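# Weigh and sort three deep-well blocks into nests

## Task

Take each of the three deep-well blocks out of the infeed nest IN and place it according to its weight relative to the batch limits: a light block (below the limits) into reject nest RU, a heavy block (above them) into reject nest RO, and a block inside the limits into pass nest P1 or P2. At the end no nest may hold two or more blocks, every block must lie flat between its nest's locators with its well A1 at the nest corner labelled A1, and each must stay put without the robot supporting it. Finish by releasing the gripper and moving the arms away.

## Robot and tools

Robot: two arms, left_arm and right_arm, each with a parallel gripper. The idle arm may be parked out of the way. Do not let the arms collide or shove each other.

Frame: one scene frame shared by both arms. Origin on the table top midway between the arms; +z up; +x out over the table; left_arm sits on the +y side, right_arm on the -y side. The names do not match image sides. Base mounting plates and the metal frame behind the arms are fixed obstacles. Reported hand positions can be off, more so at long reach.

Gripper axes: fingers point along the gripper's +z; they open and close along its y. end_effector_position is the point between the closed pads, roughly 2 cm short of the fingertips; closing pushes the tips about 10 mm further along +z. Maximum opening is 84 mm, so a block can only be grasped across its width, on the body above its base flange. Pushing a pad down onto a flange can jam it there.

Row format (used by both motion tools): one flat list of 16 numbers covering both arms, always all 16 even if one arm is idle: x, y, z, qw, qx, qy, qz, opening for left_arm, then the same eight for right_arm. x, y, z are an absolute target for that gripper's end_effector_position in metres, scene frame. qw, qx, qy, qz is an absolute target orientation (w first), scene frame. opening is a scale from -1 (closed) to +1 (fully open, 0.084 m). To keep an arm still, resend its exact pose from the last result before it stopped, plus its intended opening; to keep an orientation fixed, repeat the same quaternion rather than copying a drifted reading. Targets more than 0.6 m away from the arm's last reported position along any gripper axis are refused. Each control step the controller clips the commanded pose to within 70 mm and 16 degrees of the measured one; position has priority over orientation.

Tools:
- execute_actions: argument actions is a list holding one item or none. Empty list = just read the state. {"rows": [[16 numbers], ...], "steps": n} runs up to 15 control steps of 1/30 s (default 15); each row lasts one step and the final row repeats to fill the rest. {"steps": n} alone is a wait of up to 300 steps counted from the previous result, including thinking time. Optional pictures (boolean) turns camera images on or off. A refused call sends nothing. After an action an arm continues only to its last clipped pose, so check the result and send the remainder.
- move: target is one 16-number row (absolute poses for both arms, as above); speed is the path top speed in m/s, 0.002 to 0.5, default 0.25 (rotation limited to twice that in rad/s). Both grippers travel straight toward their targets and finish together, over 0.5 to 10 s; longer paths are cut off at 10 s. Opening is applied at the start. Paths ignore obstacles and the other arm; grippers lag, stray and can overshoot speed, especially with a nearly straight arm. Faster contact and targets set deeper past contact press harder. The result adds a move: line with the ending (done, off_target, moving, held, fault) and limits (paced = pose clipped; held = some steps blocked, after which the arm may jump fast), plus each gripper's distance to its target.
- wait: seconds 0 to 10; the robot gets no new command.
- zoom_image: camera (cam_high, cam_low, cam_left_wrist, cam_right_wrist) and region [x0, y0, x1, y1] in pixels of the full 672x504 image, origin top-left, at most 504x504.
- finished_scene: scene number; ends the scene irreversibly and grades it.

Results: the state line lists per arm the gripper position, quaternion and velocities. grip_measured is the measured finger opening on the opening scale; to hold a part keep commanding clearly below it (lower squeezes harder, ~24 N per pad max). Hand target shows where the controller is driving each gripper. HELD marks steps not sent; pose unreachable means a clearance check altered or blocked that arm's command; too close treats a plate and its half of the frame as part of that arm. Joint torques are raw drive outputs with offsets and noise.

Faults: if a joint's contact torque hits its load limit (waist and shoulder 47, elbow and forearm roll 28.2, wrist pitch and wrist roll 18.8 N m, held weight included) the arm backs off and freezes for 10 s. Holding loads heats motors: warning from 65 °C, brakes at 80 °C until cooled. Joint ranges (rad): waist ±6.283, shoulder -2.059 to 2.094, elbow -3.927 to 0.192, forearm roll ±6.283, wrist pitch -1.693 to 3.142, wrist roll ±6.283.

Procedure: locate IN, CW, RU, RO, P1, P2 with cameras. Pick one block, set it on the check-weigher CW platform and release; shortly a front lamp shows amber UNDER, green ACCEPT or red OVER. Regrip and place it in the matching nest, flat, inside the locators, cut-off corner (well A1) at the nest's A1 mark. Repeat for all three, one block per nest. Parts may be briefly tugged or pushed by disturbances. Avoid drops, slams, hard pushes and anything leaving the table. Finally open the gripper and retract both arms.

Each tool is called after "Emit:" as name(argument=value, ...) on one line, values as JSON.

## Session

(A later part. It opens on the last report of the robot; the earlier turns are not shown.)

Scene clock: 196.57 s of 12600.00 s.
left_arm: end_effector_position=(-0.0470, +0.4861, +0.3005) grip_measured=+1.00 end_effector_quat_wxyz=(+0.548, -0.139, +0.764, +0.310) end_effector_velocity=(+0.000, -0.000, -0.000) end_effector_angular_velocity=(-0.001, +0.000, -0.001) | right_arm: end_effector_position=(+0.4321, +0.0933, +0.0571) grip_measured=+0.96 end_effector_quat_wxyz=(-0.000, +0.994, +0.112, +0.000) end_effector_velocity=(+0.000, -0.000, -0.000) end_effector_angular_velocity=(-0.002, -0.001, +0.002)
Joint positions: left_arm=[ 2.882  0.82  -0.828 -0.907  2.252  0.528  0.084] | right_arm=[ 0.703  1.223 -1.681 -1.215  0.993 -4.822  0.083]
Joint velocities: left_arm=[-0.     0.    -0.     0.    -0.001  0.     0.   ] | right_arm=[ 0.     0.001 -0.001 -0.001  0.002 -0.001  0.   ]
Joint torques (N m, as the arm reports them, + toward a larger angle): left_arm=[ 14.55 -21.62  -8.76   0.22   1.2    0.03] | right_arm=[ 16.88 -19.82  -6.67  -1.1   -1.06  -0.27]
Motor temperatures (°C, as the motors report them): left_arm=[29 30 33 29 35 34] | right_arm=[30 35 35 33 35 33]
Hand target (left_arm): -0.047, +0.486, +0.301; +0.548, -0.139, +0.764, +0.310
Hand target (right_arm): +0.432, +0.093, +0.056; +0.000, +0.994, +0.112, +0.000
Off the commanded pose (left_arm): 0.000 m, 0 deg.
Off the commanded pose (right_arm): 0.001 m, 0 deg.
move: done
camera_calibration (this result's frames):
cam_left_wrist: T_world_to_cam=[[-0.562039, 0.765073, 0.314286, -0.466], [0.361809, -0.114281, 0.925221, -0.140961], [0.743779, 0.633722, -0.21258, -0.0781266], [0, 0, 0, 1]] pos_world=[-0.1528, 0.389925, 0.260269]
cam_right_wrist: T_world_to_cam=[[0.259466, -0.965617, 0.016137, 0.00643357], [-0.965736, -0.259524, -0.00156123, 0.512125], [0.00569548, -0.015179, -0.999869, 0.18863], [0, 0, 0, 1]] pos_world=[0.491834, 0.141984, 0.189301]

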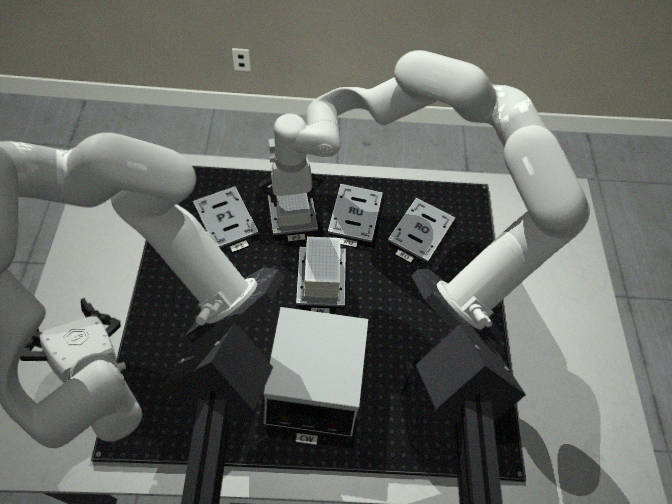

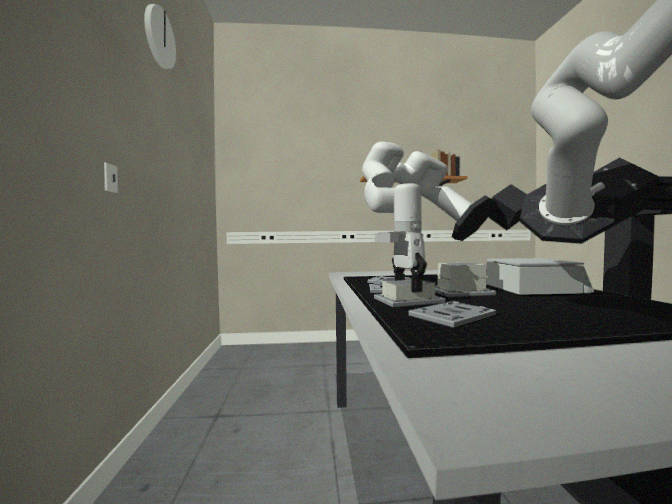

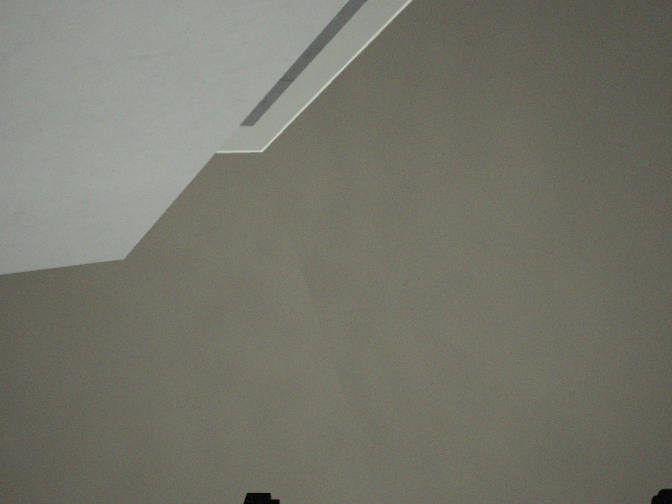

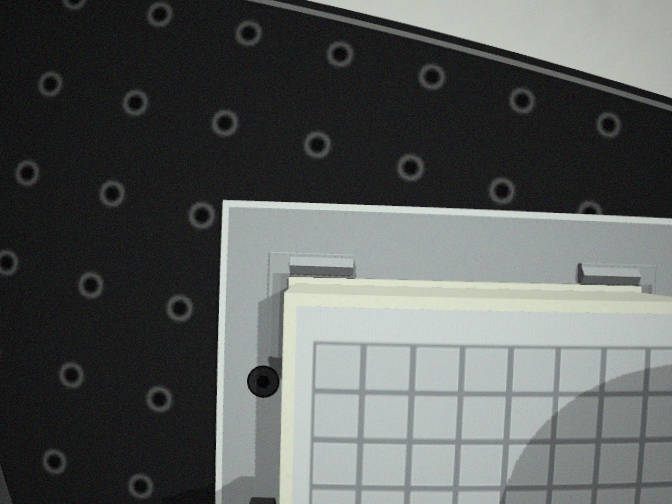

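Seated. Release; go to next pre-grasp.

Emit:
move(target=[-0.047,0.4861,0.3005,0.548,-0.139,0.764,0.310,1,0.4321,0.0933,0.0572,0,0.9937,0.112,0,1])

Emit:
move(target=[-0.047,0.4861,0.3005,0.548,-0.139,0.764,0.310,1,0.4321,0.0933,0.14,0,0.9937,0.112,0,1], speed=0.06)

Emit:
move(target=[-0.047,0.4861,0.3005,0.548,-0.139,0.764,0.310,1,0.222,0.0022,0.14,0,0.9998,0.0192,0,1], speed=0.2)

Emit:
move(target=[-0.047,0.4861,0.3005,0.548,-0.139,0.764,0.310,1,0.222,0.0022,0.1225,0,0.9998,0.0192,0,1], speed=0.02)

Scene clock: 210.33 s of 12600.00 s.
left_arm: end_effector_position=(-0.0470, +0.4861, +0.3005) grip_measured=+1.00 end_effector_quat_wxyz=(+0.548, -0.139, +0.764, +0.310) end_effector_velocity=(+0.000, +0.000, +0.000) end_effector_angular_velocity=(+0.001, -0.002, +0.000) | right_arm: end_effector_position=(+0.4314, +0.0926, +0.0562) grip_measured=+1.00 end_effector_quat_wxyz=(+0.001, +0.994, +0.112, -0.001) end_effector_velocity=(-0.000, +0.001, +0.002) end_effector_angular_velocity=(+0.001, -0.000, -0.000)
Joint positions: left_arm=[ 2.882  0.82  -0.828 -0.907  2.252  0.528  0.084] | right_arm=[ 0.702  1.223 -1.681 -1.214  0.995 -4.823  0.084]
Joint velocities: left_arm=[-0.     0.    -0.     0.     0.002 -0.     0.   ] | right_arm=[ 0.004 -0.002  0.001  0.003  0.001 -0.    -0.   ]
Joint torques (N m, as the arm reports them, + toward a larger angle): left_arm=[ 14.4  -21.7   -8.49  -0.08   1.19   0.19] | right_arm=[ 18.6  -21.17  -6.32  -0.87  -1.11  -0.46]
Motor temperatures (°C, as the motors report them): left_arm=[29 30 33 29 35 34] | right_arm=[30 35 35 33 35 33]
Hand target (left_arm): -0.047, +0.486, +0.300; +0.548, -0.139, +0.764, +0.310
Hand target (right_arm): +0.432, +0.093, +0.057; -0.000, +0.994, +0.112, -0.000
Off the commanded pose (left_arm): 0.000 m, 0 deg.
Off the commanded pose (right_arm): 0.001 m, 0 deg.
After step 90, 10.07 s passed at rest.
move: done
camera_calibration (this result's frames):
cam_left_wrist: T_world_to_cam=[[-0.562039, 0.765073, 0.314286, -0.465999], [0.361809, -0.114281, 0.925221, -0.140961], [0.743778, 0.633722, -0.21258, -0.0781266], [0, 0, 0, 1]] pos_world=[-0.1528, 0.389925, 0.260269]
cam_right_wrist: T_world_to_cam=[[0.259974, -0.965448, 0.0180203, 0.00552959], [-0.965609, -0.259997, 0.00108711, 0.511177], [0.00363567, -0.0176832, -0.999837, 0.188831], [0, 0, 0, 1]] pos_world=[0.491473, 0.141582, 0.188145]

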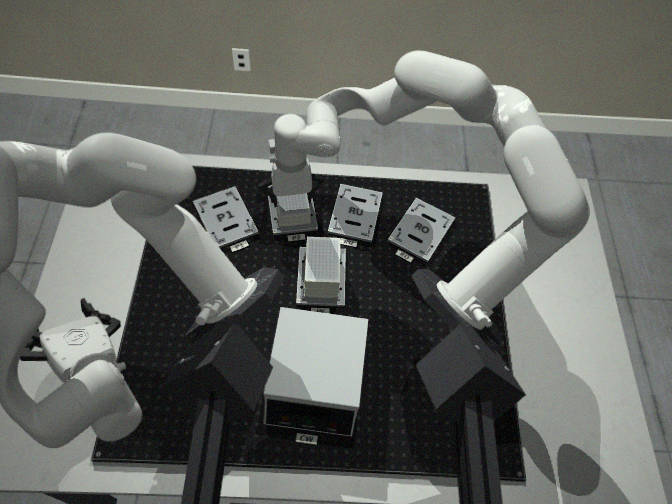

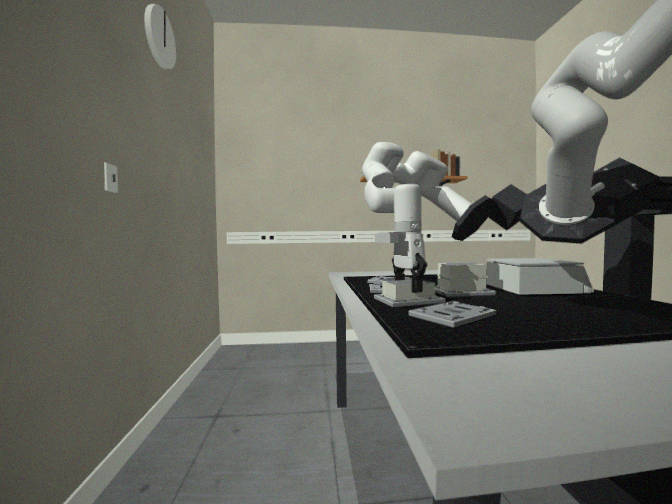

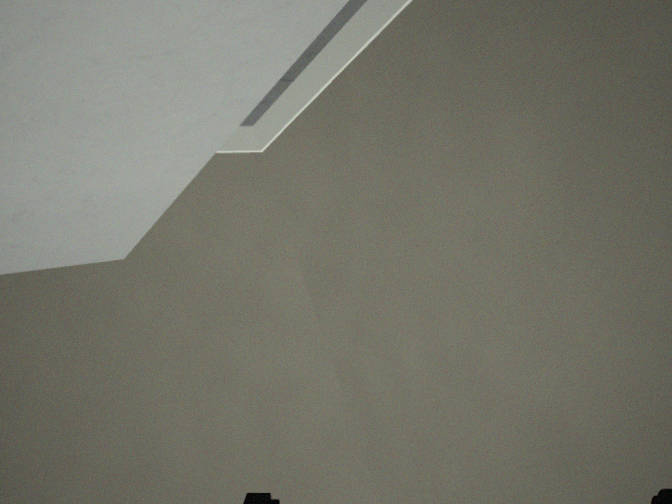

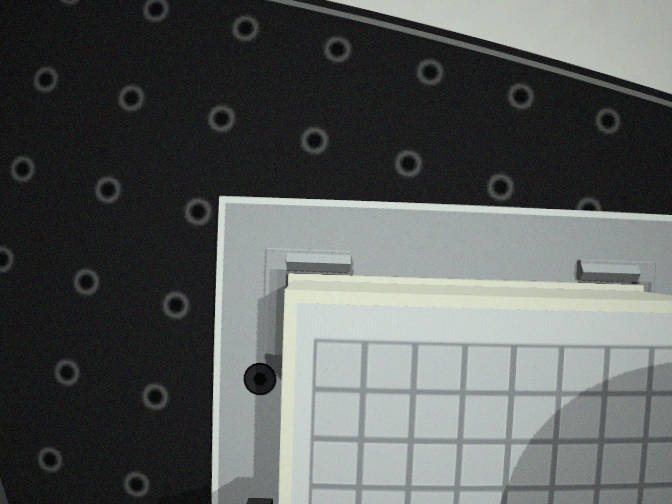

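Scene clock: 212.13 s of 12600.00 s.
left_arm: end_effector_position=(-0.0470, +0.4861, +0.3005) grip_measured=+1.00 end_effector_quat_wxyz=(+0.548, -0.139, +0.764, +0.310) end_effector_velocity=(-0.000, +0.000, +0.000) end_effector_angular_velocity=(+0.001, +0.001, +0.001) | right_arm: end_effector_position=(+0.4318, +0.0933, +0.1397) grip_measured=+1.00 end_effector_quat_wxyz=(+0.000, +0.994, +0.112, -0.000) end_effector_velocity=(+0.000, -0.000, +0.002) end_effector_angular_velocity=(-0.001, -0.001, +0.001)
Joint positions: left_arm=[ 2.882  0.82  -0.828 -0.907  2.252  0.528  0.084] | right_arm=[ 0.831  1.085 -1.594 -1.086  1.069 -4.848  0.084]
Joint velocities: left_arm=[ 0.001 -0.     0.     0.     0.001  0.    -0.   ] | right_arm=[ 0.003 -0.003  0.002  0.001  0.003 -0.001  0.   ]
Joint torques (N m, as the arm reports them, + toward a larger angle): left_arm=[ 14.68 -21.69  -8.73  -0.06   1.24   0.02] | right_arm=[ 18.77 -22.09  -9.06  -1.13  -1.57  -0.12]
Motor temperatures (°C, as the motors report them): left_arm=[29 30 33 29 35 34] | right_arm=[30 35 35 33 35 33]
Hand target (left_arm): -0.047, +0.486, +0.301; +0.548, -0.139, +0.764, +0.310
Hand target (right_arm): +0.432, +0.093, +0.140; -0.000, +0.994, +0.112, -0.000
Off the commanded pose (left_arm): 0.000 m, 0 deg.
Off the commanded pose (right_arm): 0.000 m, 0 deg.
move: done
camera_calibration (this result's frames):
cam_left_wrist: T_world_to_cam=[[-0.562039, 0.765073, 0.314286, -0.466], [0.361809, -0.114281, 0.925221, -0.140961], [0.743779, 0.633722, -0.21258, -0.0781265], [0, 0, 0, 1]] pos_world=[-0.1528, 0.389925, 0.260269]
cam_right_wrist: T_world_to_cam=[[0.259624, -0.965571, 0.0163675, 0.00500585], [-0.965699, -0.259662, -0.000229312, 0.511845], [0.00447143, -0.0157465, -0.999866, 0.271793], [0, 0, 0, 1]] pos_world=[0.491773, 0.14202, 0.271792]

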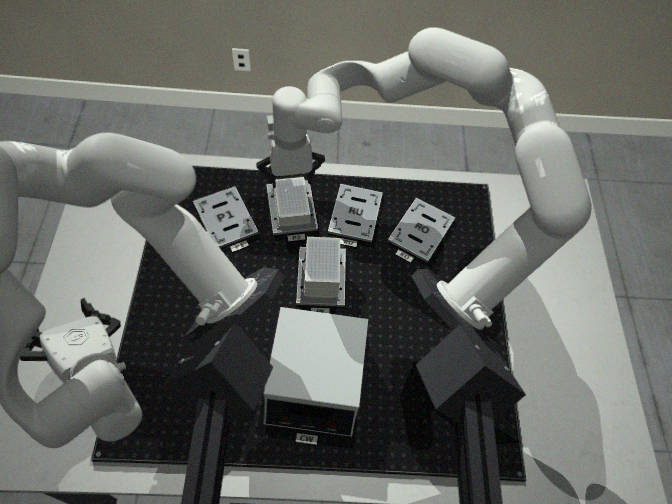

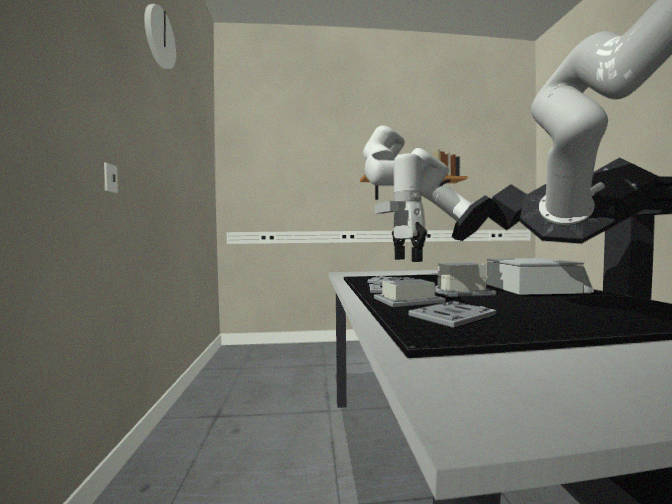

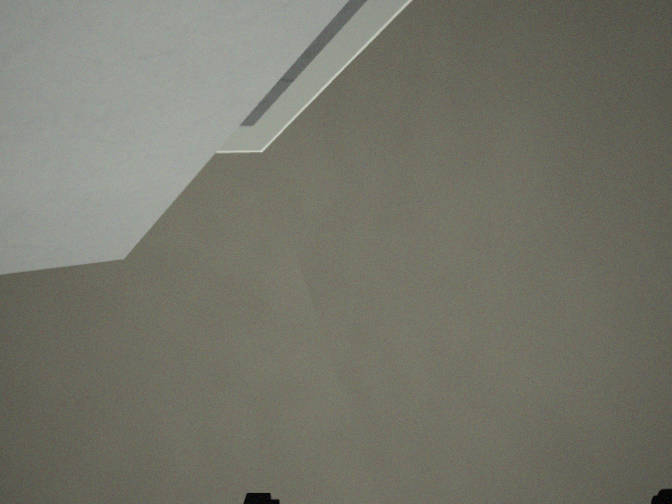

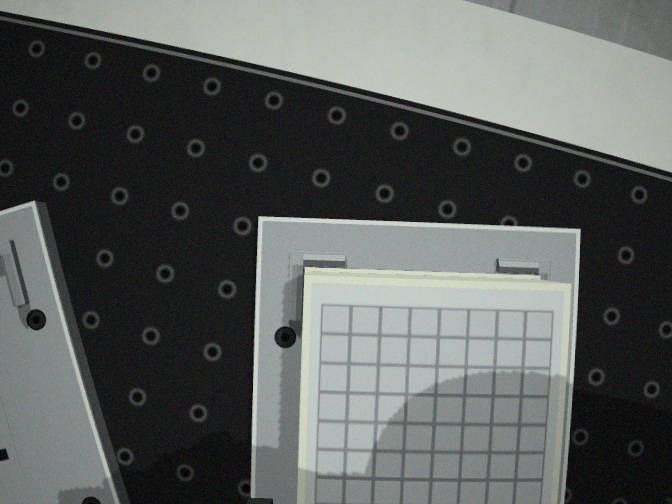

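Scene clock: 213.83 s of 12600.00 s.
left_arm: end_effector_position=(-0.0470, +0.4861, +0.3005) grip_measured=+1.00 end_effector_quat_wxyz=(+0.548, -0.139, +0.764, +0.310) end_effector_velocity=(+0.000, +0.000, +0.001) end_effector_angular_velocity=(+0.002, -0.002, -0.000) | right_arm: end_effector_position=(+0.2224, +0.0034, +0.1400) grip_measured=+1.00 end_effector_quat_wxyz=(-0.001, +1.000, +0.019, +0.000) end_effector_velocity=(-0.004, -0.002, +0.000) end_effector_angular_velocity=(+0.000, -0.000, -0.001)
Joint positions: left_arm=[ 2.882  0.82  -0.828 -0.907  2.252  0.528  0.084] | right_arm=[ 0.998  0.925 -0.941 -1.238  0.908 -4.099  0.084]
Joint velocities: left_arm=[-0.     0.    -0.     0.001  0.003  0.001  0.   ] | right_arm=[ 0.005  0.     0.009 -0.002 -0.003  0.013 -0.   ]
Joint torques (N m, as the arm reports them, + toward a larger angle): left_arm=[ 14.68 -21.47  -8.62  -0.26   1.18   0.08] | right_arm=[ 13.02 -17.06  -7.29  -0.78  -1.24  -0.23]
Motor temperatures (°C, as the motors report them): left_arm=[29 30 33 29 35 34] | right_arm=[30 35 35 33 35 33]
Hand target (left_arm): -0.047, +0.486, +0.300; +0.548, -0.139, +0.764, +0.310
Hand target (right_arm): +0.222, +0.003, +0.140; -0.001, +1.000, +0.019, +0.000
Off the commanded pose (left_arm): 0.000 m, 0 deg.
Off the commanded pose (right_arm): 0.001 m, 0 deg.
move: done
camera_calibration (this result's frames):
cam_left_wrist: T_world_to_cam=[[-0.562039, 0.765073, 0.314286, -0.466], [0.361809, -0.114281, 0.925221, -0.140961], [0.743778, 0.633722, -0.21258, -0.0781266], [0, 0, 0, 1]] pos_world=[-0.1528, 0.389925, 0.260269]
cam_right_wrist: T_world_to_cam=[[0.0763104, -0.996973, 0.0148838, 0.0137131], [-0.997081, -0.0763395, -0.00139468, 0.292781], [0.00252668, -0.0147339, -0.999888, 0.272043], [0, 0, 0, 1]] pos_world=[0.290192, 0.0400306, 0.272216]

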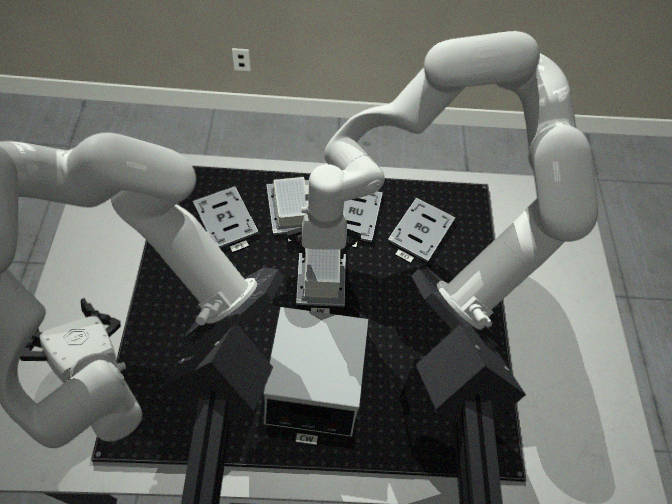

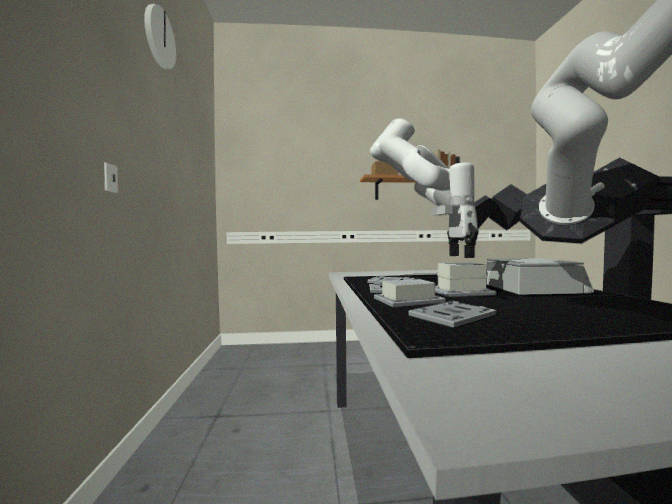

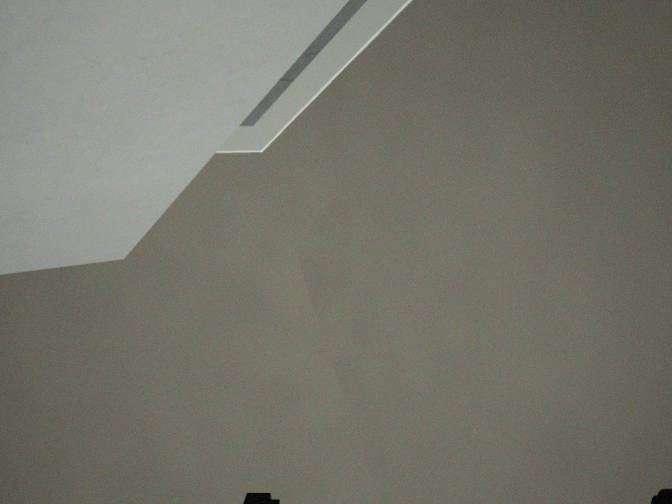

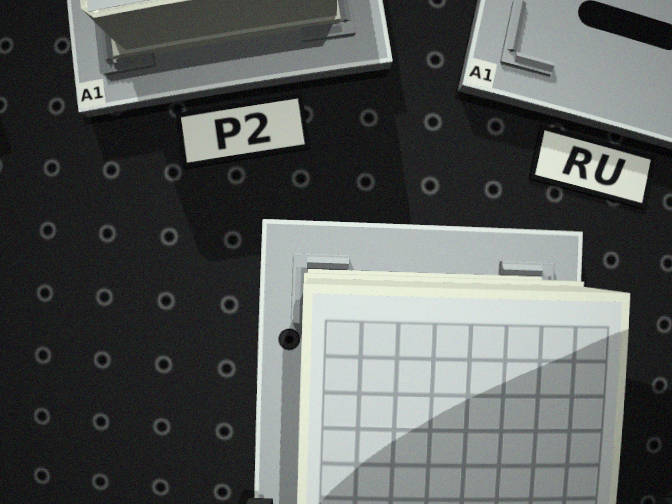

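Scene clock: 215.00 s of 12600.00 s.
left_arm: end_effector_position=(-0.0470, +0.4861, +0.3005) grip_measured=+1.00 end_effector_quat_wxyz=(+0.548, -0.139, +0.764, +0.310) end_effector_velocity=(-0.000, -0.000, +0.000) end_effector_angular_velocity=(+0.001, +0.000, +0.001) | right_arm: end_effector_position=(+0.2220, +0.0022, +0.1227) grip_measured=+1.00 end_effector_quat_wxyz=(+0.000, +1.000, +0.019, +0.000) end_effector_velocity=(+0.001, +0.000, -0.002) end_effector_angular_velocity=(+0.000, -0.001, -0.003)
Joint positions: left_arm=[ 2.882  0.82  -0.828 -0.907  2.252  0.528  0.084] | right_arm=[ 0.958  0.958 -0.953 -1.292  0.902 -4.075  0.084]
Joint velocities: left_arm=[ 0.001 -0.     0.    -0.     0.    -0.     0.   ] | right_arm=[-0.006  0.003 -0.003 -0.007  0.     0.004  0.   ]
Joint torques (N m, as the arm reports them, + toward a larger angle): left_arm=[ 14.57 -21.29  -8.71  -0.2    1.21   0.02] | right_arm=[ 12.75 -17.13  -6.83  -0.76  -1.25  -0.31]
Motor temperatures (°C, as the motors report them): left_arm=[29 30 33 29 35 34] | right_arm=[30 35 35 33 35 33]
Hand target (left_arm): -0.047, +0.486, +0.300; +0.548, -0.139, +0.764, +0.310
Hand target (right_arm): +0.222, +0.002, +0.122; +0.000, +1.000, +0.019, +0.000
Off the commanded pose (left_arm): 0.000 m, 0 deg.
Off the commanded pose (right_arm): 0.000 m, 0 deg.
move: done
camera_calibration (this result's frames):
cam_left_wrist: T_world_to_cam=[[-0.562039, 0.765073, 0.314286, -0.465999], [0.361809, -0.114281, 0.925221, -0.140961], [0.743778, 0.633722, -0.21258, -0.0781266], [0, 0, 0, 1]] pos_world=[-0.1528, 0.389925, 0.260269]
cam_right_wrist: T_world_to_cam=[[0.0763909, -0.996942, 0.0164349, 0.0125611], [-0.997076, -0.0764147, -0.000825572, 0.292219], [0.00207892, -0.0163238, -0.999865, 0.254778], [0, 0, 0, 1]] pos_world=[0.289875, 0.0390114, 0.254778]

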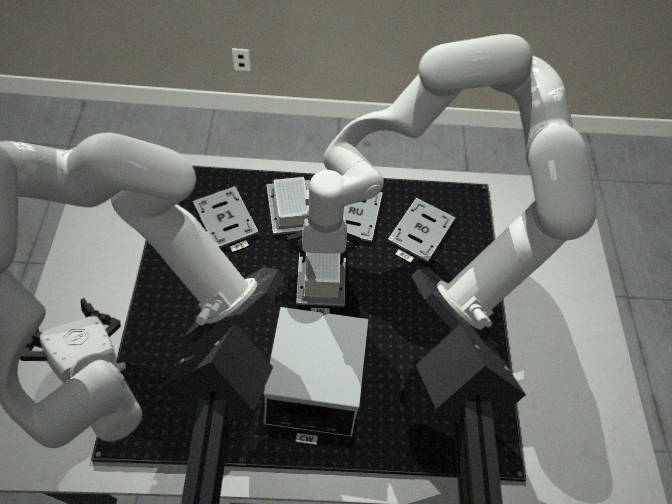

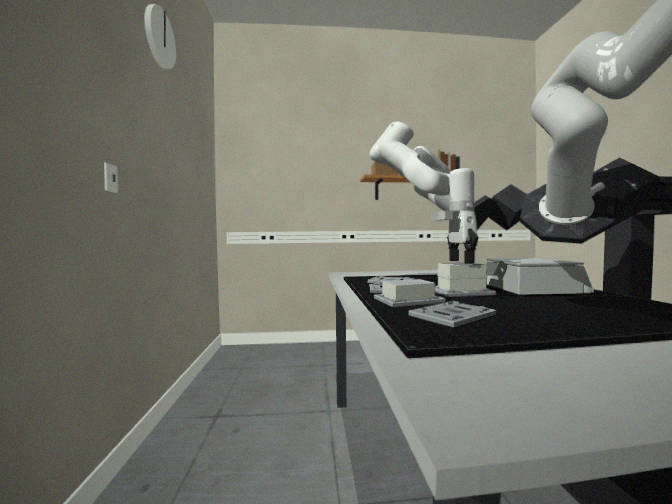

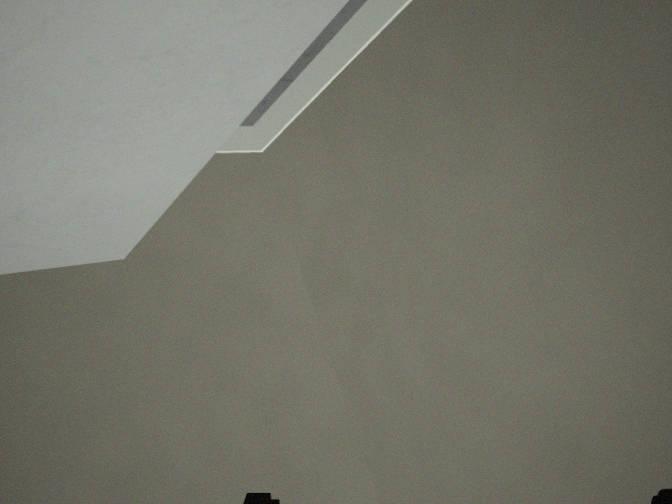

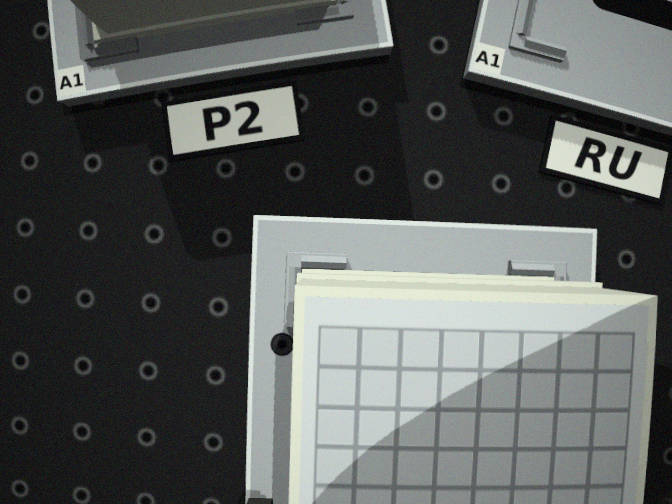

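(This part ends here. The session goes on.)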